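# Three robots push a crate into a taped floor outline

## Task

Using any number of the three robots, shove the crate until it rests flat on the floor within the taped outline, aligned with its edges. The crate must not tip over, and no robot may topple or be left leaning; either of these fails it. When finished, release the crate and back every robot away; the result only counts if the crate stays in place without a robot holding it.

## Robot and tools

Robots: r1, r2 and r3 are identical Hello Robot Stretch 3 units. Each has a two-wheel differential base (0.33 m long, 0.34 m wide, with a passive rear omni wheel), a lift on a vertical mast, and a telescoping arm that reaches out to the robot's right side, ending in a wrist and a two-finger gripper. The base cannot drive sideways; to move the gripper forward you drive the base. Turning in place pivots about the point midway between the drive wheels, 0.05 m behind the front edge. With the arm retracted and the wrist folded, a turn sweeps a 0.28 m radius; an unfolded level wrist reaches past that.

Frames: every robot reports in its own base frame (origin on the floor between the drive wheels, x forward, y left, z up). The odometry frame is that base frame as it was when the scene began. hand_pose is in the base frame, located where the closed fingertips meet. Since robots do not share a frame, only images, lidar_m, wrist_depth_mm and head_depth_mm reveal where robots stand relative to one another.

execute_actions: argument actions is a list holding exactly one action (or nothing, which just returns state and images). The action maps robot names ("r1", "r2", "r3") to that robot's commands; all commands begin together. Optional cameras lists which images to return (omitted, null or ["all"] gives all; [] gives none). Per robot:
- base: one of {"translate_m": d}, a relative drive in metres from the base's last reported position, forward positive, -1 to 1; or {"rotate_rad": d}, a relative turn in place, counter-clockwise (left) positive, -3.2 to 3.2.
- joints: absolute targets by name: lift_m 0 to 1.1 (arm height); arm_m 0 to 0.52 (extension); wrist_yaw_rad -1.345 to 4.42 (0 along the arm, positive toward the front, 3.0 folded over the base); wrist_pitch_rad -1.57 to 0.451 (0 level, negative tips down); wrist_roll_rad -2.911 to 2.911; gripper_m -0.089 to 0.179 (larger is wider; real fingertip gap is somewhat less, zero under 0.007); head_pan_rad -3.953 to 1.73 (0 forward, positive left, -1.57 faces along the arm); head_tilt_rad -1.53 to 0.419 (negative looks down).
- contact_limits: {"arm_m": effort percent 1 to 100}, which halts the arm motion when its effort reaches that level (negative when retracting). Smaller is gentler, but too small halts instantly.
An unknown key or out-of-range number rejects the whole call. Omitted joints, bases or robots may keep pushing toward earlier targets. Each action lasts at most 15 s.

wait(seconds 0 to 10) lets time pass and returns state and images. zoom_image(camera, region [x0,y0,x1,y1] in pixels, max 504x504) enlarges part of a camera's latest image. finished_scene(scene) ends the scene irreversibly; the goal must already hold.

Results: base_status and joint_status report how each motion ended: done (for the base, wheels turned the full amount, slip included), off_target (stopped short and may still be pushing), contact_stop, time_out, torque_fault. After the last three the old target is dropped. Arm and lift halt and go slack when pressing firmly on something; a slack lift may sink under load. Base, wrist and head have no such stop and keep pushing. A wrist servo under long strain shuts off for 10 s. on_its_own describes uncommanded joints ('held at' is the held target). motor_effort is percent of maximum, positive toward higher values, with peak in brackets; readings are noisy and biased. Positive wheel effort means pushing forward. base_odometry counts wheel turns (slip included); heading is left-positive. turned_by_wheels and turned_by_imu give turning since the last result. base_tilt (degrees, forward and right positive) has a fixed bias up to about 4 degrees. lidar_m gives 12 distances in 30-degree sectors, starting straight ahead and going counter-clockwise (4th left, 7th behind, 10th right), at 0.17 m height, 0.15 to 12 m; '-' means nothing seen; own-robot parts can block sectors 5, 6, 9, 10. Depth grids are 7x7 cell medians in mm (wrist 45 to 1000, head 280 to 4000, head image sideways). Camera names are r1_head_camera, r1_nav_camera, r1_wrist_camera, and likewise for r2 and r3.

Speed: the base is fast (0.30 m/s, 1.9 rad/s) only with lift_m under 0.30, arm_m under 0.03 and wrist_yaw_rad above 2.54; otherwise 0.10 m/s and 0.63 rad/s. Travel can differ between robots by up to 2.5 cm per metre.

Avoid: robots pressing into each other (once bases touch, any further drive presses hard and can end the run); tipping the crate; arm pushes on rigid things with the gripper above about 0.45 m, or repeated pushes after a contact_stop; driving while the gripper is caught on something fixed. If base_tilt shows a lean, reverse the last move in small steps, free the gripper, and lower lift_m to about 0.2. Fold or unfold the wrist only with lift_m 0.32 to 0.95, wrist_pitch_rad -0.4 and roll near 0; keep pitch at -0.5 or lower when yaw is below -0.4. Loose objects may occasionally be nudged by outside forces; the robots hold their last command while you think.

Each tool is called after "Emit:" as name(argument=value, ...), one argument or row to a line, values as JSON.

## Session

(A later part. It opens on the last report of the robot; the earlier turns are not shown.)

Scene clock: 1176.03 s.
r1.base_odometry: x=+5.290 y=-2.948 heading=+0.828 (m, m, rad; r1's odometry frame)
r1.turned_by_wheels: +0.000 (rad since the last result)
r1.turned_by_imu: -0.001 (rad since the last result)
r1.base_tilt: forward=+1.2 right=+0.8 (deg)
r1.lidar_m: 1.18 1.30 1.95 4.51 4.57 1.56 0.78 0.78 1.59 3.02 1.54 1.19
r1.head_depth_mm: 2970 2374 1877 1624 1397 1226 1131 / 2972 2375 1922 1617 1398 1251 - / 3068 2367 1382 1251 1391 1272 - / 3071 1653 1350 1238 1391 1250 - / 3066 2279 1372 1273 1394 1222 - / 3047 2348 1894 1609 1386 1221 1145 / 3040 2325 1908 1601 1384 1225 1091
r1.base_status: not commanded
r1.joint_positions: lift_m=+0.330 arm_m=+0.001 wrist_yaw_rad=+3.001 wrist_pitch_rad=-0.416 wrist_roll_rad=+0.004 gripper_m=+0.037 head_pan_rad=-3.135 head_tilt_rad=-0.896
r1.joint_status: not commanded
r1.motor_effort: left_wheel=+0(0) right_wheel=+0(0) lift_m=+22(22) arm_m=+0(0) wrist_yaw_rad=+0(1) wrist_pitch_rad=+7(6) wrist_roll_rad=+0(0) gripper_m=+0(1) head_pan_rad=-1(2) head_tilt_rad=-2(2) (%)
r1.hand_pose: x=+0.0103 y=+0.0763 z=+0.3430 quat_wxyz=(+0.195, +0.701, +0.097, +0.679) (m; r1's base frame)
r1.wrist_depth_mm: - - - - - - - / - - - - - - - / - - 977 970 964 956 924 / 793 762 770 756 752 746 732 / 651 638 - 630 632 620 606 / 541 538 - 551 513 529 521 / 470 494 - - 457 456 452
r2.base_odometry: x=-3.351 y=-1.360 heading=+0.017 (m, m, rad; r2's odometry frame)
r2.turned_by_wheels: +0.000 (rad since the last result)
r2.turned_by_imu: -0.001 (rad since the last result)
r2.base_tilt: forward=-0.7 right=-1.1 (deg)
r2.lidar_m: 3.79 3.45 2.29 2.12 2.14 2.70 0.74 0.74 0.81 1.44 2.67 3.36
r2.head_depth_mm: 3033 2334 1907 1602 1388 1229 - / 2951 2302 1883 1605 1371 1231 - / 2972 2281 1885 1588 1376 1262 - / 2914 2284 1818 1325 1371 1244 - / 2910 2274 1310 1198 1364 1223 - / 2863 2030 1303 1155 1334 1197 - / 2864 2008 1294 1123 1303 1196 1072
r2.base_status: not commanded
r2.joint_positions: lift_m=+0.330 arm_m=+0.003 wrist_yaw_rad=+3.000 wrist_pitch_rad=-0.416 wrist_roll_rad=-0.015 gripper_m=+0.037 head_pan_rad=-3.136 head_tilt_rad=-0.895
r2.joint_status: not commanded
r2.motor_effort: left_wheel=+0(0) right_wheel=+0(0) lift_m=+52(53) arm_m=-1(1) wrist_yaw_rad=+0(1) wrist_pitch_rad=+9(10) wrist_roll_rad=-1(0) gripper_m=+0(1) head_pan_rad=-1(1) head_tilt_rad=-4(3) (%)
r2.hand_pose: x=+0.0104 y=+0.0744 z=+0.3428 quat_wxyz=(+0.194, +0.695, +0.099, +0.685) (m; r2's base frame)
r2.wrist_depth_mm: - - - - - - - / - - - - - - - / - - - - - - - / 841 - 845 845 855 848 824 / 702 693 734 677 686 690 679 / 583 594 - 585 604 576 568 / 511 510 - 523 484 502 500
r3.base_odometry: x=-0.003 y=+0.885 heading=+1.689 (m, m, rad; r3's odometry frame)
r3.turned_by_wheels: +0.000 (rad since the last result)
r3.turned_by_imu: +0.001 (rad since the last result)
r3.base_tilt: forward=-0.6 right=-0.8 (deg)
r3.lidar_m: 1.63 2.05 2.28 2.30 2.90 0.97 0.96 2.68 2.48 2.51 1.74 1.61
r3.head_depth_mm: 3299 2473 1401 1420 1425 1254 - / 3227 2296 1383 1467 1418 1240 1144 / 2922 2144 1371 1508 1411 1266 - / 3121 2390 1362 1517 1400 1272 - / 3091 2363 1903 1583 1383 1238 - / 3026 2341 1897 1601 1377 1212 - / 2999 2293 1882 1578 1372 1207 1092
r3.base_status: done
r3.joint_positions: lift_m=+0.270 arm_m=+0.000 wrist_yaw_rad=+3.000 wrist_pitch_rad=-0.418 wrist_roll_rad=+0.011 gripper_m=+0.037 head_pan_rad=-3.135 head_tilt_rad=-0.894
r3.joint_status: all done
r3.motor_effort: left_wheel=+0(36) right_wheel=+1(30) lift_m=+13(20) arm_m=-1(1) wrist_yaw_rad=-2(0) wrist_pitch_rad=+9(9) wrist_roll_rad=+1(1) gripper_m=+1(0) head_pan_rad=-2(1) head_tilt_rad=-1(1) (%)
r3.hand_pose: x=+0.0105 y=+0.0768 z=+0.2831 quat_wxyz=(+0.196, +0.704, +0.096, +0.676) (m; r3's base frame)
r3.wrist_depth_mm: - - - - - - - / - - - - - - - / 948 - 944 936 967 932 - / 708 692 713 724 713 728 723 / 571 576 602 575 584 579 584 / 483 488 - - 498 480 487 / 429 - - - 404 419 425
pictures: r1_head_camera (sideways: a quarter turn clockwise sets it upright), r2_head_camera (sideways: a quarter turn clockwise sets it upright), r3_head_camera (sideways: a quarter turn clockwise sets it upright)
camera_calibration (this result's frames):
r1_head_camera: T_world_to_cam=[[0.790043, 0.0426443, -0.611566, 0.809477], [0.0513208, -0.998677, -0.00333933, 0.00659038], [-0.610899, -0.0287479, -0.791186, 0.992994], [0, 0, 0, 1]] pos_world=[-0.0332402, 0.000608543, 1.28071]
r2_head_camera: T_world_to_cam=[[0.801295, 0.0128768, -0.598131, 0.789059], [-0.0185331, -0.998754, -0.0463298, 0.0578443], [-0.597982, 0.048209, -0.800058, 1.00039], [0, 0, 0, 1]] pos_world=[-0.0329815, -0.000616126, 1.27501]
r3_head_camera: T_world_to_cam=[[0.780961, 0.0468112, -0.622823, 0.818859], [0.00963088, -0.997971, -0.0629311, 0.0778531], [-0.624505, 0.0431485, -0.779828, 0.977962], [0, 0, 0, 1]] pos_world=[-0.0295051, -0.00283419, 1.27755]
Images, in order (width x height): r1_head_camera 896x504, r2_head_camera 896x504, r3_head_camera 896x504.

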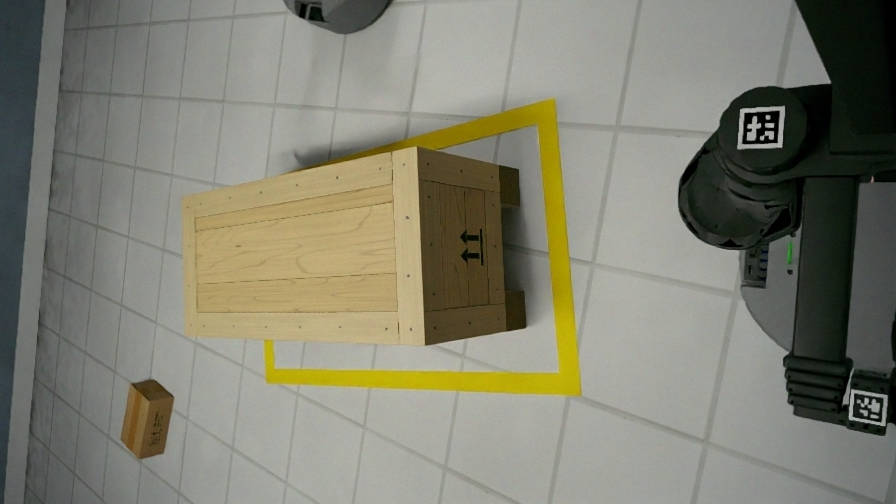

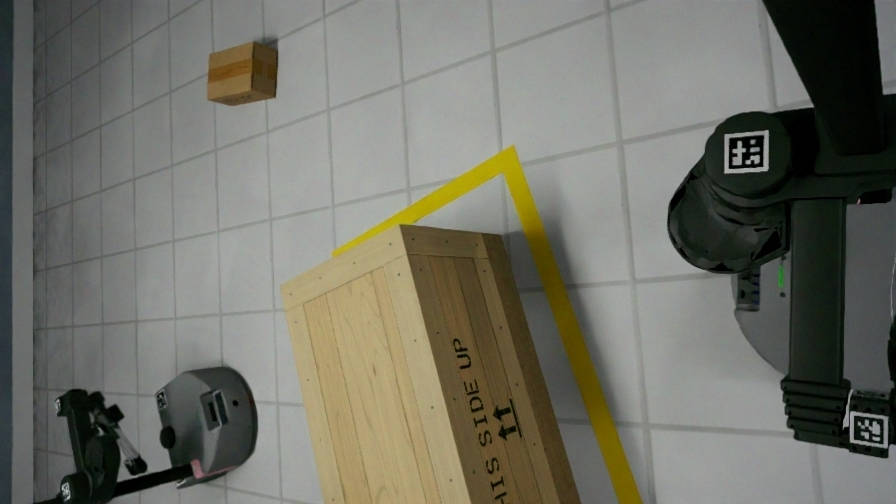

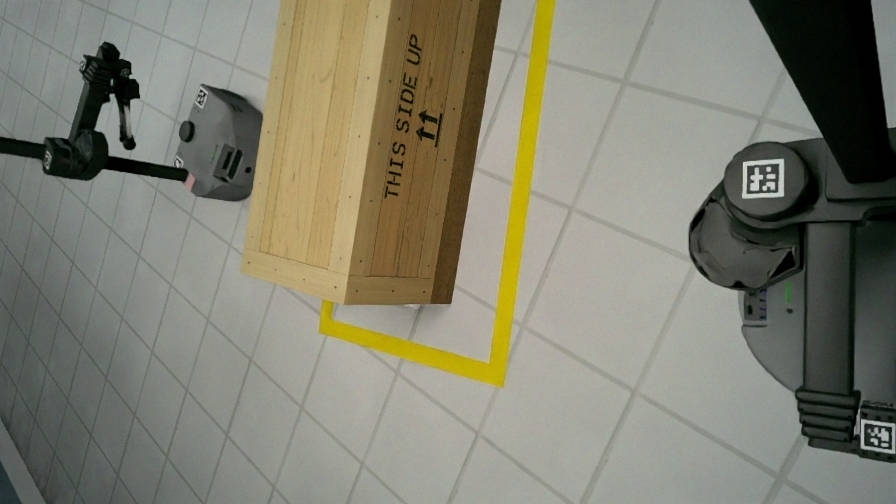

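Emit:
execute_actions(
  actions=[
    {"r2":{"base":{"translate_m":-0.46}}},
  ],
  cameras=["r2_head_camera","r3_head_camera"],
)

Scene clock: 1245.53 s.
r1.base_odometry: x=+5.290 y=-2.948 heading=+0.828 (m, m, rad; r1's odometry frame)
r1.turned_by_wheels: +0.000 (rad since the last result)
r1.turned_by_imu: -0.001 (rad since the last result)
r1.base_tilt: forward=+1.2 right=+0.8 (deg)
r1.lidar_m: 1.18 1.30 1.95 4.51 4.58 1.49 0.77 0.78 1.59 3.00 1.53 1.19
r1.head_depth_mm: 2923 2296 1926 1616 1403 1230 1128 / 2967 1571 1755 1618 1401 1253 - / 3045 2343 1377 1247 1393 1272 - / 3074 1648 1347 1239 1387 1248 - / 3045 2271 1375 1273 1390 1227 - / 3039 2351 1906 1604 1388 1227 1143 / 3040 2343 1909 1603 1386 1224 1088
r1.base_status: not commanded
r1.joint_positions: lift_m=+0.330 arm_m=+0.001 wrist_yaw_rad=+3.001 wrist_pitch_rad=-0.416 wrist_roll_rad=+0.004 gripper_m=+0.037 head_pan_rad=-3.135 head_tilt_rad=-0.896
r1.joint_status: not commanded
r1.motor_effort: left_wheel=+0(1) right_wheel=+0(1) lift_m=+23(22) arm_m=+0(0) wrist_yaw_rad=+0(1) wrist_pitch_rad=+6(7) wrist_roll_rad=+0(0) gripper_m=+0(1) head_pan_rad=-2(1) head_tilt_rad=-2(2) (%)
r1.hand_pose: x=+0.0103 y=+0.0763 z=+0.3430 quat_wxyz=(+0.195, +0.701, +0.097, +0.679) (m; r1's base frame)
r1.wrist_depth_mm: - - - - - - - / - - - - - - - / - - - 974 954 925 951 / 791 771 756 772 760 745 744 / 635 640 - 635 623 622 616 / 550 537 - 554 513 530 528 / 470 493 - - 457 463 457
r2.base_odometry: x=-3.811 y=-1.368 heading=+0.017 (m, m, rad; r2's odometry frame)
r2.turned_by_wheels: +0.000 (rad since the last result)
r2.turned_by_imu: -0.004 (rad since the last result)
r2.base_tilt: forward=-0.6 right=-1.0 (deg)
r2.lidar_m: 4.26 3.35 2.23 2.06 2.08 2.63 0.31 0.31 0.34 0.53 2.72 3.42
r2.head_depth_mm: 2867 2345 1795 1610 1392 1226 - / 2849 2332 1885 1592 1381 1232 - / 2786 2303 1886 1594 1372 1261 - / 2757 2285 1864 1583 978 1002 - / 2719 2272 1872 1103 961 965 - / 2735 2237 1743 1562 954 889 - / 2681 1646 1699 1550 953 871 1064
r2.base_status: done
r2.joint_positions: lift_m=+0.330 arm_m=+0.003 wrist_yaw_rad=+3.000 wrist_pitch_rad=-0.416 wrist_roll_rad=-0.015 gripper_m=+0.037 head_pan_rad=-3.136 head_tilt_rad=-0.895
r2.joint_status: not commanded
r2.motor_effort: left_wheel=+1(3) right_wheel=+0(4) lift_m=+53(52) arm_m=-1(1) wrist_yaw_rad=+0(0) wrist_pitch_rad=+10(9) wrist_roll_rad=-1(0) gripper_m=-1(0) head_pan_rad=-1(1) head_tilt_rad=-4(3) (%)
r2.hand_pose: x=+0.0104 y=+0.0744 z=+0.3428 quat_wxyz=(+0.194, +0.695, +0.099, +0.685) (m; r2's base frame)
r2.wrist_depth_mm: - - - - - - - / - - - - - - - / - - - - - - - / 850 - 841 855 861 867 822 / 696 695 730 702 685 674 673 / 601 582 - 574 597 582 576 / 511 502 - 512 481 494 490
r3.base_odometry: x=-0.003 y=+0.885 heading=+1.689 (m, m, rad; r3's odometry frame)
r3.turned_by_wheels: +0.000 (rad since the last result)
r3.turned_by_imu: -0.001 (rad since the last result)
r3.base_tilt: forward=-0.6 right=-0.9 (deg)
r3.lidar_m: 1.62 2.05 2.28 2.30 2.90 0.97 0.96 2.67 2.48 2.51 1.74 1.61
r3.head_depth_mm: 3281 2485 1402 1420 1437 1256 - / 3232 2341 1383 1470 1423 1246 1146 / 3213 2213 1366 1510 1410 1260 - / 2978 2231 1358 1515 1404 1269 - / 3102 2353 1900 1576 1386 1241 - / 3066 2343 1899 1604 1380 1215 - / 3010 2299 1880 1591 1366 1204 1085
r3.base_status: not commanded
r3.joint_positions: lift_m=+0.270 arm_m=+0.000 wrist_yaw_rad=+3.000 wrist_pitch_rad=-0.418 wrist_roll_rad=+0.011 gripper_m=+0.037 head_pan_rad=-3.135 head_tilt_rad=-0.894
r3.joint_status: not commanded
r3.motor_effort: left_wheel=+0(0) right_wheel=+1(1) lift_m=+13(12) arm_m=-1(1) wrist_yaw_rad=-1(0) wrist_pitch_rad=+9(9) wrist_roll_rad=+1(1) gripper_m=-1(0) head_pan_rad=-2(2) head_tilt_rad=-1(1) (%)
r3.hand_pose: x=+0.0105 y=+0.0768 z=+0.2831 quat_wxyz=(+0.196, +0.704, +0.096, +0.676) (m; r3's base frame)
r3.wrist_depth_mm: - - - - - - - / - - - - - - - / 954 - 932 912 929 962 944 / 718 695 713 715 724 721 724 / 570 572 592 591 593 580 589 / 484 499 - - 494 487 485 / 427 - - - 408 420 412
pictures: r2_head_camera (sideways: a quarter turn clockwise sets it upright), r3_head_camera (sideways: a quarter turn clockwise sets it upright)
camera_calibration (this result's frames):
r2_head_camera: T_world_to_cam=[[0.801295, 0.012877, -0.598131, 0.789059], [-0.0185329, -0.998754, -0.0463298, 0.0578443], [-0.597982, 0.0482089, -0.800058, 1.00039], [0, 0, 0, 1]] pos_world=[-0.0329815, -0.000616135, 1.27501]
r3_head_camera: T_world_to_cam=[[0.780962, 0.0468112, -0.622822, 0.818859], [0.00963088, -0.997971, -0.0629311, 0.0778531], [-0.624505, 0.0431485, -0.779828, 0.977963], [0, 0, 0, 1]] pos_world=[-0.0295051, -0.00283419, 1.27755]
Images, in order (width x height): r2_head_camera 896x504, r3_head_camera 896x504.

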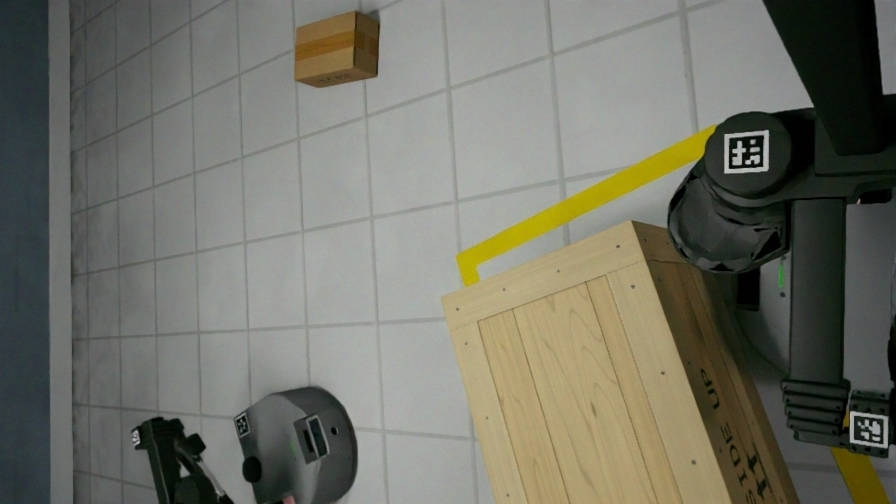

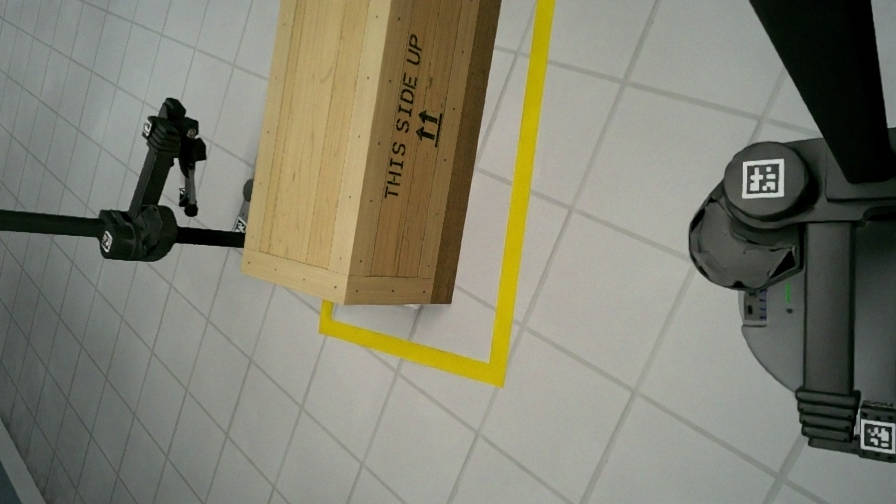

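Emit:
execute_actions(
  actions=[
    {"r2":{"base":{"translate_m":-0.07}}},
  ],
  cameras=[],
)

Emit:
execute_actions(
  actions=[
    {"r2":{"base":{"translate_m":0.1}}},
  ],
  cameras=["r3_head_camera"],
)

Emit:
zoom_image(
  camera="r3_head_camera",
  region=[400, 0, 600, 130],
)

Emit:
zoom_image(
  camera="r3_head_camera",
  region=[400, 260, 600, 390],
)

Scene clock: 1256.57 s.
r1.base_odometry: x=+5.290 y=-2.948 heading=+0.828 (m, m, rad; r1's odometry frame)
r1.turned_by_wheels: +0.000 (rad since the last result)
r1.turned_by_imu: -0.001 (rad since the last result)
r1.base_tilt: forward=+1.2 right=+0.9 (deg)
r1.lidar_m: 1.18 1.29 1.95 4.52 4.56 3.63 0.77 0.78 1.59 3.02 1.53 1.19
r1.head_depth_mm: 2969 2372 1925 1620 1403 1228 1130 / 2985 1543 1770 1616 1400 1252 - / 3052 2278 1381 1257 1401 1269 - / 3046 1652 1334 1240 1396 1246 - / 3052 2192 1376 1275 1391 1224 - / 3063 2329 1903 1612 1387 1221 1146 / 3036 2338 1901 1598 1388 1224 1092
r1.base_status: not commanded
r1.joint_positions: lift_m=+0.330 arm_m=+0.001 wrist_yaw_rad=+3.001 wrist_pitch_rad=-0.416 wrist_roll_rad=+0.004 gripper_m=+0.037 head_pan_rad=-3.135 head_tilt_rad=-0.896
r1.joint_status: not commanded
r1.motor_effort: left_wheel=+0(0) right_wheel=+0(1) lift_m=+23(22) arm_m=+0(0) wrist_yaw_rad=-1(0) wrist_pitch_rad=+7(6) wrist_roll_rad=+0(0) gripper_m=+0(0) head_pan_rad=-2(3) head_tilt_rad=-2(2) (%)
r1.hand_pose: x=+0.0103 y=+0.0763 z=+0.3430 quat_wxyz=(+0.195, +0.701, +0.097, +0.679) (m; r1's base frame)
r1.wrist_depth_mm: - - - - - - - / - - - - - - - / - - 987 958 951 951 937 / 800 783 768 766 743 760 739 / 632 628 - 629 620 632 611 / 541 537 - 553 517 524 519 / 476 493 - - 456 461 458
r2.base_odometry: x=-3.881 y=-1.369 heading=+0.016 (m, m, rad; r2's odometry frame)
r2.turned_by_wheels: -0.001 (rad since the last result)
r2.turned_by_imu: +0.032 (rad since the last result)
r2.base_tilt: forward=-0.6 right=-1.1 (deg)
r2.lidar_m: 4.33 3.20 2.19 2.05 2.08 2.68 0.27 0.27 0.30 0.48 2.75 3.53
r2.head_depth_mm: 2836 2329 1767 1613 1389 1230 - / 2775 2335 1887 1606 1374 1226 - / 2742 2287 1880 1595 1379 1262 - / 2709 2284 1881 1591 998 894 - / 2683 2269 1853 1577 964 892 - / 2668 2158 1717 1561 956 872 - / 2655 2037 1686 1551 953 852 1038
r2.base_status: translate_m off_target (by the wheels' count: -0.0695 of -0.0700)
r2.joint_positions: lift_m=+0.330 arm_m=+0.003 wrist_yaw_rad=+3.001 wrist_pitch_rad=-0.416 wrist_roll_rad=-0.015 gripper_m=+0.037 head_pan_rad=-3.136 head_tilt_rad=-0.894
r2.joint_status: not commanded
r2.on_its_own: left_wheel is at rest, and its effort (-66) is outside its rest range (-18 to +18); right_wheel is at rest, and its effort (-44) is outside its rest range (-18 to +18)
r2.motor_effort: left_wheel=-66(81) right_wheel=-44(59) lift_m=+52(53) arm_m=-1(1) wrist_yaw_rad=+0(1) wrist_pitch_rad=+10(10) wrist_roll_rad=+0(1) gripper_m=+0(0) head_pan_rad=+0(1) head_tilt_rad=-4(4) (%)
r2.hand_pose: x=+0.0103 y=+0.0744 z=+0.3427 quat_wxyz=(+0.194, +0.695, +0.099, +0.685) (m; r2's base frame)
r2.wrist_depth_mm: - - - - - - - / - - - - - - - / - - - - - - - / 875 - 857 850 832 846 830 / 690 709 736 682 692 673 688 / 590 575 - 578 595 576 568 / 508 494 - 515 481 498 490
r3.base_odometry: x=-0.003 y=+0.885 heading=+1.689 (m, m, rad; r3's odometry frame)
r3.turned_by_wheels: +0.000 (rad since the last result)
r3.turned_by_imu: -0.001 (rad since the last result)
r3.base_tilt: forward=-0.6 right=-0.8 (deg)
r3.lidar_m: 1.63 2.05 2.28 2.30 2.91 0.97 0.96 2.68 2.48 2.51 1.74 1.61
r3.head_depth_mm: 3343 2480 1407 1420 1427 1259 - / 3229 2362 1385 1464 1418 1241 1144 / 3210 2199 1371 1509 1404 1261 - / 3016 1760 1359 1517 1403 1268 - / 3116 2361 1912 1573 1391 1242 - / 3047 2324 1891 1588 1381 1209 - / 2984 2282 1867 1584 1372 1205 1091
r3.base_status: not commanded
r3.joint_positions: lift_m=+0.270 arm_m=+0.000 wrist_yaw_rad=+3.000 wrist_pitch_rad=-0.418 wrist_roll_rad=+0.011 gripper_m=+0.037 head_pan_rad=-3.135 head_tilt_rad=-0.894
r3.joint_status: not commanded
r3.motor_effort: left_wheel=+0(1) right_wheel=+1(1) lift_m=+12(12) arm_m=-1(1) wrist_yaw_rad=-1(1) wrist_pitch_rad=+9(9) wrist_roll_rad=+1(1) gripper_m=+0(1) head_pan_rad=-2(0) head_tilt_rad=-1(1) (%)
r3.hand_pose: x=+0.0105 y=+0.0768 z=+0.2831 quat_wxyz=(+0.196, +0.704, +0.096, +0.676) (m; r3's base frame)
r3.wrist_depth_mm: - - - - - - - / - - - - - - - / 895 - 953 950 946 963 967 / 698 710 708 728 727 738 746 / 567 584 603 591 589 566 577 / 480 487 - - 503 480 488 / 422 - - - 406 422 416
pictures: none
No camera images: the call's "cameras" was empty. Leave "cameras" out to get every camera's image.

Scene clock: 1258.70 s.
r1.base_odometry: x=+5.290 y=-2.948 heading=+0.828 (m, m, rad; r1's odometry frame)
r1.turned_by_wheels: +0.000 (rad since the last result)
r1.turned_by_imu: +0.000 (rad since the last result)
r1.base_tilt: forward=+1.1 right=+0.9 (deg)
r1.lidar_m: 1.18 1.30 1.94 4.50 4.57 1.50 0.78 0.78 1.59 3.00 1.53 1.19
r1.head_depth_mm: 2955 2153 1870 1617 1396 1230 1127 / 2971 2155 1749 1624 1399 1248 - / 3059 2354 1381 1254 1391 1276 - / 3085 1652 1351 1239 1394 1249 - / 3011 2195 1376 1275 1389 1221 - / 3029 2331 1906 1603 1390 1221 1145 / 3072 2319 1903 1604 1387 1221 1088
r1.base_status: not commanded
r1.joint_positions: lift_m=+0.330 arm_m=+0.001 wrist_yaw_rad=+3.001 wrist_pitch_rad=-0.416 wrist_roll_rad=+0.004 gripper_m=+0.037 head_pan_rad=-3.135 head_tilt_rad=-0.896
r1.joint_status: not commanded
r1.motor_effort: left_wheel=+0(0) right_wheel=+0(0) lift_m=+23(23) arm_m=+0(0) wrist_yaw_rad=-2(1) wrist_pitch_rad=+7(7) wrist_roll_rad=+0(0) gripper_m=+0(0) head_pan_rad=-2(2) head_tilt_rad=-2(2) (%)
r1.hand_pose: x=+0.0103 y=+0.0763 z=+0.3430 quat_wxyz=(+0.195, +0.701, +0.097, +0.679) (m; r1's base frame)
r1.wrist_depth_mm: - - - - - - - / - - - - - - - / - - 985 965 978 942 956 / 773 777 770 774 754 749 742 / 641 630 - 637 622 621 612 / 545 538 - 544 512 531 523 / 468 495 - - 466 461 454
r2.base_odometry: x=-3.781 y=-1.368 heading=+0.016 (m, m, rad; r2's odometry frame)
r2.turned_by_wheels: +0.000 (rad since the last result)
r2.turned_by_imu: +0.000 (rad since the last result)
r2.base_tilt: forward=-0.5 right=-1.2 (deg)
r2.lidar_m: 4.18 3.21 2.19 2.05 2.09 2.69 0.37 0.36 0.40 0.64 2.75 3.52
r2.head_depth_mm: 2892 2332 1776 1609 1392 1226 - / 2864 2345 1895 1599 1391 1230 - / 2822 2311 1876 1597 1377 1260 - / 2802 2270 1876 1579 981 1188 - / 2762 2275 1855 1106 961 1158 - / 2777 2191 1757 1097 956 1065 - / 2758 1796 1738 1555 951 952 1070
r2.base_status: done
r2.joint_positions: lift_m=+0.330 arm_m=+0.003 wrist_yaw_rad=+3.001 wrist_pitch_rad=-0.416 wrist_roll_rad=-0.015 gripper_m=+0.037 head_pan_rad=-3.136 head_tilt_rad=-0.894
r2.joint_status: not commanded
r2.motor_effort: left_wheel=+0(60) right_wheel=+0(45) lift_m=+52(52) arm_m=-1(1) wrist_yaw_rad=+0(0) wrist_pitch_rad=+9(10) wrist_roll_rad=+0(0) gripper_m=+0(0) head_pan_rad=-1(1) head_tilt_rad=-4(4) (%)
r2.hand_pose: x=+0.0103 y=+0.0744 z=+0.3427 quat_wxyz=(+0.194, +0.695, +0.099, +0.685) (m; r2's base frame)
r2.wrist_depth_mm: - - - - - - - / - - - - - - - / - - - - - - - / 858 - 865 875 834 829 844 / 716 681 726 677 705 677 692 / 586 569 - 579 588 578 582 / 507 507 - 522 492 495 494
r3.base_odometry: x=-0.003 y=+0.885 heading=+1.689 (m, m, rad; r3's odometry frame)
r3.turned_by_wheels: +0.000 (rad since the last result)
r3.turned_by_imu: +0.000 (rad since the last result)
r3.base_tilt: forward=-0.7 right=-0.9 (deg)
r3.lidar_m: 1.63 2.06 2.27 2.31 2.89 0.97 0.96 2.68 2.47 2.51 1.74 1.61
r3.head_depth_mm: 3336 2505 1394 1417 1432 1258 - / 3237 2307 1377 1465 1419 1243 1143 / 3162 2213 1374 1505 1409 1262 - / 3006 2236 1363 1521 1398 1272 - / 3075 2382 1921 1578 1387 1242 - / 3023 2313 1898 1598 1385 1213 - / 2999 2288 1880 1577 1369 1208 1090
r3.base_status: not commanded
r3.joint_positions: lift_m=+0.270 arm_m=+0.000 wrist_yaw_rad=+3.000 wrist_pitch_rad=-0.418 wrist_roll_rad=+0.011 gripper_m=+0.037 head_pan_rad=-3.135 head_tilt_rad=-0.894
r3.joint_status: not commanded
r3.motor_effort: left_wheel=+0(0) right_wheel=+1(0) lift_m=+12(12) arm_m=-1(1) wrist_yaw_rad=-1(0) wrist_pitch_rad=+9(9) wrist_roll_rad=+1(1) gripper_m=+0(1) head_pan_rad=+1(1) head_tilt_rad=-1(1) (%)
r3.hand_pose: x=+0.0105 y=+0.0768 z=+0.2831 quat_wxyz=(+0.196, +0.704, +0.096, +0.676) (m; r3's base frame)
r3.wrist_depth_mm: - - - - - - - / - - - - - - - / 955 - 967 958 942 971 966 / 708 675 718 718 731 744 715 / 589 579 604 595 596 578 583 / 477 487 - - 504 496 489 / 430 - - - 404 424 418
pictures: r3_head_camera (sideways: a quarter turn clockwise sets it upright)
camera_calibration (this result's frames):
r3_head_camera: T_world_to_cam=[[0.780962, 0.0468112, -0.622822, 0.818859], [0.00963088, -0.997971, -0.0629311, 0.0778531], [-0.624505, 0.0431485, -0.779828, 0.977963], [0, 0, 0, 1]] pos_world=[-0.0295051, -0.00283419, 1.27755]
Images, in order (width x height): r3_head_camera 896x504.

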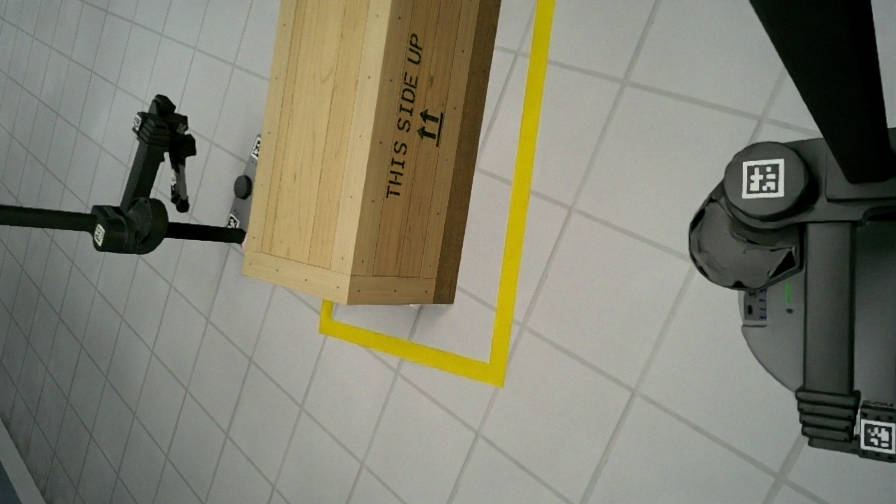

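Region (400, 0, 600, 130) of r3_head_camera's 896x504 image, scaled by 2.520, with more detail than that image has; it fills the top 328 rows of this view, and the rest is white.

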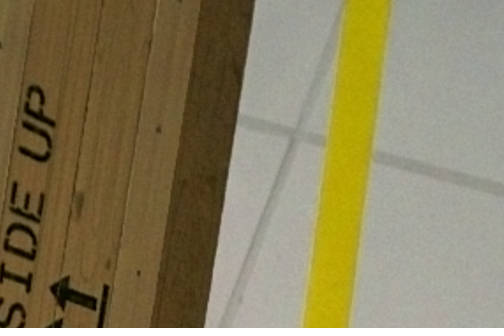

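Region (400, 260, 600, 390) of r3_head_camera's 896x504 image, scaled by 2.520, with more detail than that image has; it fills the top 328 rows of this view, and the rest is white.

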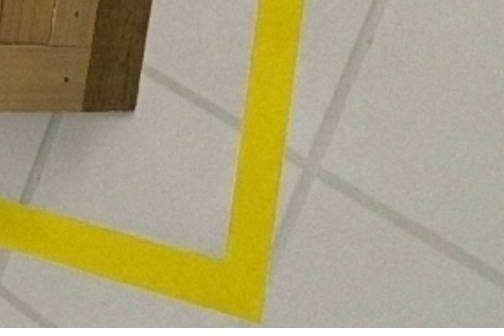

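Emit:
execute_actions(
  actions=[
    {"r2":{"base":{"translate_m":-0.19}}},
  ],
  cameras=[],
)

Emit:
execute_actions(
  actions=[
    {"r2":{"base":{"translate_m":0.5}}},
  ],
  cameras=["r3_head_camera","r1_head_camera","r2_nav_camera"],
)

Emit:
zoom_image(
  camera="r3_head_camera",
  region=[400, 0, 600, 130],
)

Emit:
zoom_image(
  camera="r3_head_camera",
  region=[400, 260, 600, 390],
)

Scene clock: 1271.53 s.
r1.base_odometry: x=+5.290 y=-2.948 heading=+0.828 (m, m, rad; r1's odometry frame)
r1.turned_by_wheels: +0.000 (rad since the last result)
r1.turned_by_imu: -0.001 (rad since the last result)
r1.base_tilt: forward=+1.3 right=+0.8 (deg)
r1.lidar_m: 1.18 1.30 1.95 4.50 4.57 3.61 0.77 0.77 1.59 3.01 1.53 1.19
r1.head_depth_mm: 2967 2374 1935 1626 1403 1233 1131 / 2877 1565 1799 1623 1392 1252 - / 3057 2303 1380 1267 1397 1269 - / 3071 1645 1341 1238 1391 1245 - / 3052 2214 1375 1268 1388 1228 - / 3059 2327 1914 1602 1388 1225 1144 / 3043 2338 1891 1602 1390 1223 1092
r1.base_status: not commanded
r1.joint_positions: lift_m=+0.330 arm_m=+0.001 wrist_yaw_rad=+3.001 wrist_pitch_rad=-0.416 wrist_roll_rad=+0.004 gripper_m=+0.037 head_pan_rad=-3.135 head_tilt_rad=-0.896
r1.joint_status: not commanded
r1.motor_effort: left_wheel=+0(0) right_wheel=+0(0) lift_m=+22(22) arm_m=+0(0) wrist_yaw_rad=-1(0) wrist_pitch_rad=+6(6) wrist_roll_rad=+0(0) gripper_m=+0(1) head_pan_rad=-2(2) head_tilt_rad=-2(2) (%)
r1.hand_pose: x=+0.0103 y=+0.0763 z=+0.3430 quat_wxyz=(+0.195, +0.701, +0.097, +0.679) (m; r1's base frame)
r1.wrist_depth_mm: - - - - - - - / - - - - - - - / - - 959 965 967 927 946 / 770 772 771 776 753 741 743 / 633 634 - 616 626 621 614 / 542 539 - 543 521 534 518 / 474 495 - - 460 460 456
r2.base_odometry: x=-3.971 y=-1.370 heading=+0.015 (m, m, rad; r2's odometry frame)
r2.turned_by_wheels: -0.001 (rad since the last result)
r2.turned_by_imu: +0.070 (rad since the last result)
r2.base_tilt: forward=-0.5 right=-1.2 (deg)
r2.lidar_m: 4.33 2.92 2.11 2.03 2.09 2.83 0.27 0.27 0.31 0.50 2.82 3.80
r2.head_depth_mm: 2788 2364 1902 1602 1390 1229 - / 2755 2315 1907 1594 1381 1240 - / 2708 2303 1888 1579 1369 1255 - / 2718 2280 1880 1574 1000 894 - / 2696 2281 1820 1573 957 888 - / 2676 2104 1694 1557 959 874 - / 2666 1569 1713 1548 953 851 1049
r2.base_status: translate_m off_target (by the wheels' count: -0.1896 of -0.1900)
r2.joint_positions: lift_m=+0.330 arm_m=+0.003 wrist_yaw_rad=+3.000 wrist_pitch_rad=-0.417 wrist_roll_rad=-0.015 gripper_m=+0.037 head_pan_rad=-3.136 head_tilt_rad=-0.895
r2.joint_status: not commanded
r2.on_its_own: left_wheel is at rest, and its effort (-54) is outside its rest range (-18 to +18); right_wheel is at rest, and its effort (-37) is outside its rest range (-18 to +18)
r2.motor_effort: left_wheel=-54(82) right_wheel=-37(69) lift_m=+52(52) arm_m=-1(1) wrist_yaw_rad=+0(2) wrist_pitch_rad=+10(10) wrist_roll_rad=-1(0) gripper_m=+0(1) head_pan_rad=-1(1) head_tilt_rad=-3(5) (%)
r2.hand_pose: x=+0.0104 y=+0.0743 z=+0.3426 quat_wxyz=(+0.194, +0.695, +0.099, +0.685) (m; r2's base frame)
r2.wrist_depth_mm: - - - - - - - / - - - - - - - / - - - - - - - / 847 - 849 860 831 857 832 / 719 694 719 680 685 671 676 / 597 574 - 563 598 574 573 / 509 504 - 515 480 493 496
r3.base_odometry: x=-0.003 y=+0.885 heading=+1.689 (m, m, rad; r3's odometry frame)
r3.turned_by_wheels: +0.000 (rad since the last result)
r3.turned_by_imu: -0.001 (rad since the last result)
r3.base_tilt: forward=-0.6 right=-0.9 (deg)
r3.lidar_m: 1.63 2.06 2.28 2.31 2.90 0.95 0.94 2.68 2.47 2.51 1.74 1.61
r3.head_depth_mm: 3293 2487 1401 1411 1436 1253 - / 3211 2382 1383 1449 1420 1245 1147 / 3171 2197 1371 1475 1412 1260 - / 2957 1724 1357 1507 1400 1273 - / 3066 2369 1905 1573 1389 1245 - / 3045 2329 1892 1597 1385 1215 - / 3019 2295 1872 1584 1367 1203 1087
r3.base_status: not commanded
r3.joint_positions: lift_m=+0.270 arm_m=+0.000 wrist_yaw_rad=+3.000 wrist_pitch_rad=-0.418 wrist_roll_rad=+0.011 gripper_m=+0.037 head_pan_rad=-3.135 head_tilt_rad=-0.894
r3.joint_status: not commanded
r3.motor_effort: left_wheel=+1(0) right_wheel=+1(1) lift_m=+12(12) arm_m=-1(1) wrist_yaw_rad=-1(0) wrist_pitch_rad=+9(9) wrist_roll_rad=+1(1) gripper_m=+0(1) head_pan_rad=-2(1) head_tilt_rad=-1(1) (%)
r3.hand_pose: x=+0.0105 y=+0.0768 z=+0.2831 quat_wxyz=(+0.196, +0.704, +0.096, +0.676) (m; r3's base frame)
r3.wrist_depth_mm: - - - - - - - / - - - - - - - / 920 - 953 956 941 969 981 / 703 705 718 728 716 736 729 / 568 571 600 596 593 576 584 / 482 486 - - 509 487 492 / 435 - - - 407 422 421
pictures: none
No camera images: the call's "cameras" was empty. Leave "cameras" out to get every camera's image.

Scene clock: 1277.77 s.
r1.base_odometry: x=+5.290 y=-2.948 heading=+0.828 (m, m, rad; r1's odometry frame)
r1.turned_by_wheels: +0.000 (rad since the last result)
r1.turned_by_imu: -0.001 (rad since the last result)
r1.base_tilt: forward=+1.2 right=+0.8 (deg)
r1.lidar_m: 1.18 1.29 1.95 4.50 4.57 1.63 0.77 0.78 1.59 3.00 1.53 1.19
r1.head_depth_mm: 2963 2365 1815 1627 1394 1229 1135 / 2950 2372 1921 1618 1394 1249 - / 3021 2358 1380 1269 1391 1276 - / 3075 1649 1337 1241 1394 1247 - / 3045 2198 1378 1267 1385 1219 - / 3066 2342 1898 1606 1389 1220 1141 / 3043 2359 1894 1598 1388 1222 1092
r1.base_status: not commanded
r1.joint_positions: lift_m=+0.330 arm_m=+0.001 wrist_yaw_rad=+3.001 wrist_pitch_rad=-0.416 wrist_roll_rad=+0.004 gripper_m=+0.037 head_pan_rad=-3.135 head_tilt_rad=-0.896
r1.joint_status: not commanded
r1.motor_effort: left_wheel=+0(0) right_wheel=+0(0) lift_m=+23(23) arm_m=+0(0) wrist_yaw_rad=-2(1) wrist_pitch_rad=+7(6) wrist_roll_rad=+0(0) gripper_m=+0(0) head_pan_rad=-2(2) head_tilt_rad=-3(2) (%)
r1.hand_pose: x=+0.0103 y=+0.0763 z=+0.3430 quat_wxyz=(+0.195, +0.701, +0.097, +0.679) (m; r1's base frame)
r1.wrist_depth_mm: - - - - - - - / - - - - - - - / - - 955 966 961 929 940 / 785 770 771 759 741 742 744 / 641 629 - 624 616 625 618 / 544 540 - 545 524 527 524 / 473 492 - - 459 457 455
r2.base_odometry: x=-3.471 y=-1.363 heading=+0.015 (m, m, rad; r2's odometry frame)
r2.turned_by_wheels: +0.000 (rad since the last result)
r2.turned_by_imu: +0.000 (rad since the last result)
r2.base_tilt: forward=-0.7 right=-1.2 (deg)
r2.lidar_m: 3.83 2.93 2.12 2.04 2.10 2.84 0.75 0.75 0.84 2.71 2.81 3.78
r2.head_depth_mm: 3020 2347 1892 1607 1387 1217 - / 3012 2294 1897 1601 1386 1234 - / 2977 2308 1880 1576 1373 1256 - / 2925 2301 1767 1297 1367 1247 - / 2909 2192 1303 1203 1367 1223 - / 2889 1985 1298 1178 1333 1196 - / 2644 2165 1290 1140 1299 1192 1066
r2.base_status: done
r2.joint_positions: lift_m=+0.330 arm_m=+0.003 wrist_yaw_rad=+3.000 wrist_pitch_rad=-0.417 wrist_roll_rad=-0.015 gripper_m=+0.037 head_pan_rad=-3.136 head_tilt_rad=-0.895
r2.joint_status: not commanded
r2.motor_effort: left_wheel=-1(49) right_wheel=-1(34) lift_m=+52(52) arm_m=-1(1) wrist_yaw_rad=+0(1) wrist_pitch_rad=+10(10) wrist_roll_rad=+0(0) gripper_m=+0(1) head_pan_rad=-1(1) head_tilt_rad=-3(3) (%)
r2.hand_pose: x=+0.0104 y=+0.0743 z=+0.3426 quat_wxyz=(+0.194, +0.695, +0.099, +0.685) (m; r2's base frame)
r2.wrist_depth_mm: - - - - - - - / - - - - - - - / - - - - - - - / 854 - 852 829 823 850 833 / 682 696 726 680 693 680 687 / 581 583 - 565 594 577 570 / 507 501 - 513 486 496 495
r3.base_odometry: x=-0.003 y=+0.885 heading=+1.689 (m, m, rad; r3's odometry frame)
r3.turned_by_wheels: +0.000 (rad since the last result)
r3.turned_by_imu: -0.001 (rad since the last result)
r3.base_tilt: forward=-0.6 right=-0.8 (deg)
r3.lidar_m: 1.63 2.05 2.28 2.30 2.90 0.95 0.94 2.69 2.48 2.50 1.75 1.61
r3.head_depth_mm: 3298 2480 1394 1417 1434 1261 - / 3235 2459 1379 1451 1426 1243 1145 / 2825 2083 1370 1471 1409 1262 - / 3115 2383 1362 1507 1401 1275 - / 3120 2367 1913 1581 1390 1243 - / 3008 2328 1904 1589 1374 1208 - / 2967 2321 1881 1580 1366 1208 1087
r3.base_status: not commanded
r3.joint_positions: lift_m=+0.270 arm_m=+0.000 wrist_yaw_rad=+3.000 wrist_pitch_rad=-0.418 wrist_roll_rad=+0.011 gripper_m=+0.037 head_pan_rad=-3.135 head_tilt_rad=-0.894
r3.joint_status: not commanded
r3.motor_effort: left_wheel=+0(0) right_wheel=+1(1) lift_m=+12(12) arm_m=-1(1) wrist_yaw_rad=-1(0) wrist_pitch_rad=+9(9) wrist_roll_rad=+1(1) gripper_m=+1(0) head_pan_rad=-2(2) head_tilt_rad=-2(1) (%)
r3.hand_pose: x=+0.0105 y=+0.0768 z=+0.2831 quat_wxyz=(+0.196, +0.704, +0.096, +0.676) (m; r3's base frame)
r3.wrist_depth_mm: - - - - - - - / - - - - - - - / 942 - 923 970 999 982 995 / 707 700 726 719 731 717 727 / 570 564 611 582 586 588 585 / 478 482 - - 500 482 494 / 430 - - - 406 421 416
pictures: r1_head_camera (sideways: a quarter turn clockwise sets it upright), r2_nav_camera (sideways: a quarter turn counterclockwise sets it upright), r3_head_camera (sideways: a quarter turn clockwise sets it upright)
camera_calibration (this result's frames):
r1_head_camera: T_world_to_cam=[[0.790043, 0.0426443, -0.611566, 0.809477], [0.0513208, -0.998677, -0.00333932, 0.00659037], [-0.610899, -0.0287479, -0.791186, 0.992994], [0, 0, 0, 1]] pos_world=[-0.0332402, 0.000608543, 1.28071]
r2_nav_camera: T_world_to_cam=[[-0.779827, -0.0481817, 0.624138, -0.766531], [-0.0511069, 0.998605, 0.0132342, 0.0415465], [-0.623905, -0.0215774, -0.781202, 0.977421], [0, 0, 0, 1]] pos_world=[0.0141802, -0.0573311, 1.24143]
r3_head_camera: T_world_to_cam=[[0.780962, 0.0468112, -0.622822, 0.818859], [0.00963089, -0.997971, -0.0629311, 0.0778531], [-0.624505, 0.0431485, -0.779828, 0.977963], [0, 0, 0, 1]] pos_world=[-0.029505, -0.00283419, 1.27755]
Images, in order (width x height): r1_head_camera 896x504, r2_nav_camera 672x504, r3_head_camera 896x504.

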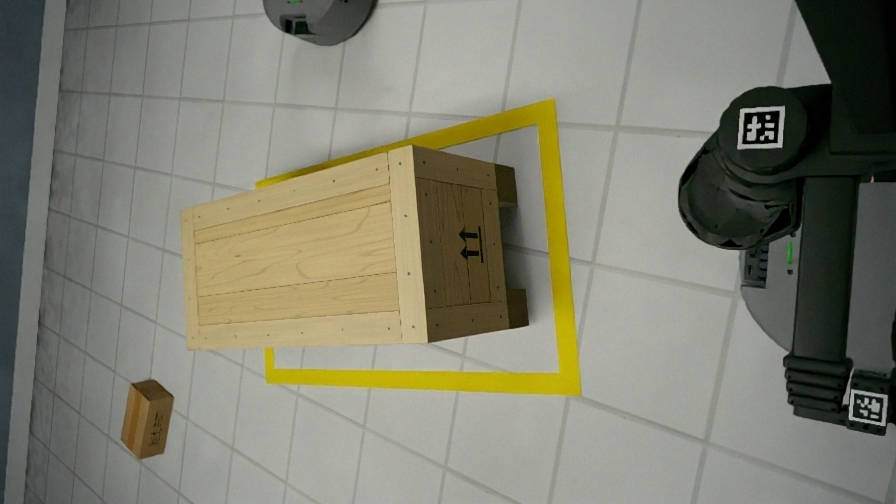

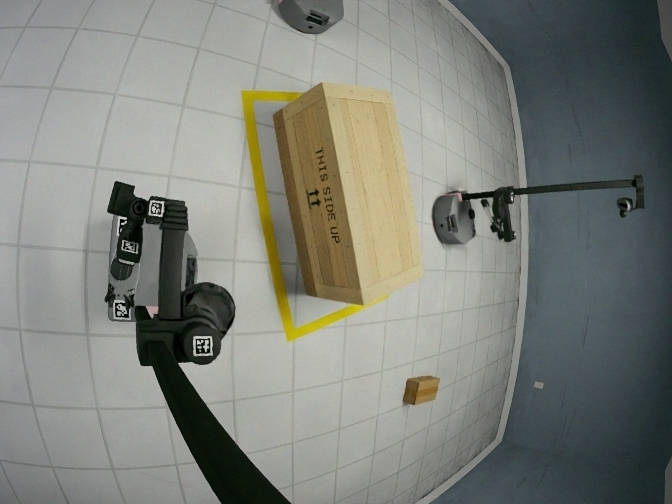

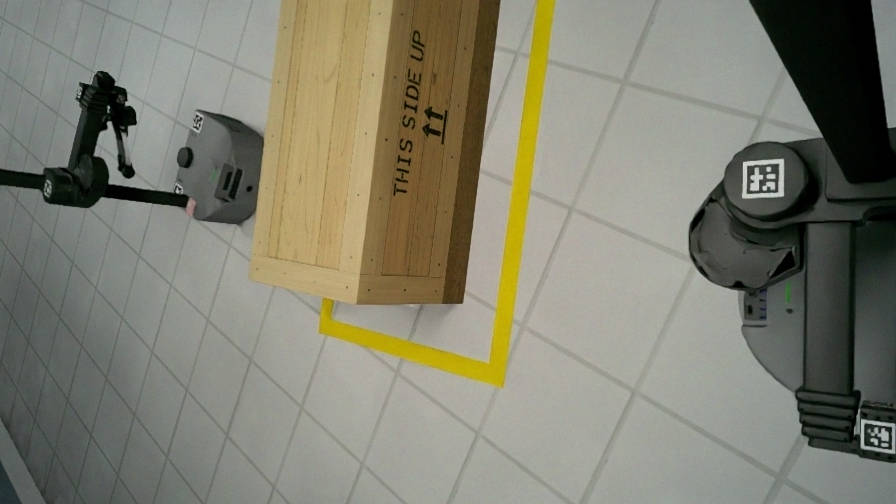

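Region (400, 0, 600, 130) of r3_head_camera's 896x504 image, scaled by 2.520, with more detail than that image has; it fills the top 328 rows of this view, and the rest is white.

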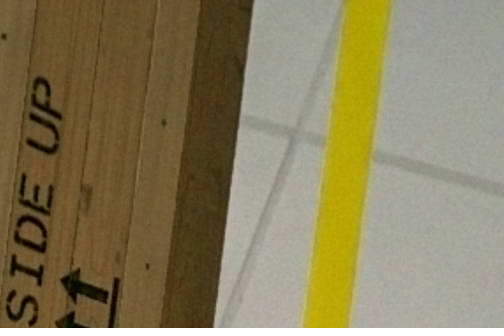

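Region (400, 260, 600, 390) of r3_head_camera's 896x504 image, scaled by 2.520, with more detail than that image has; it fills the top 328 rows of this view, and the rest is white.

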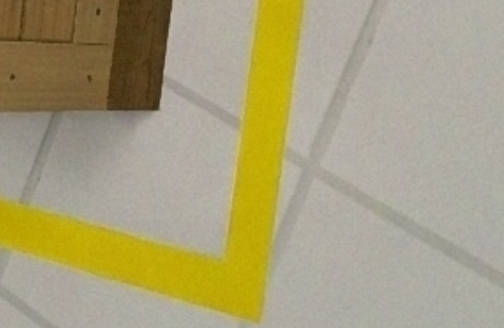

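Emit:
finished_scene(
  scene=2,
)

The scene is finished: the task was done.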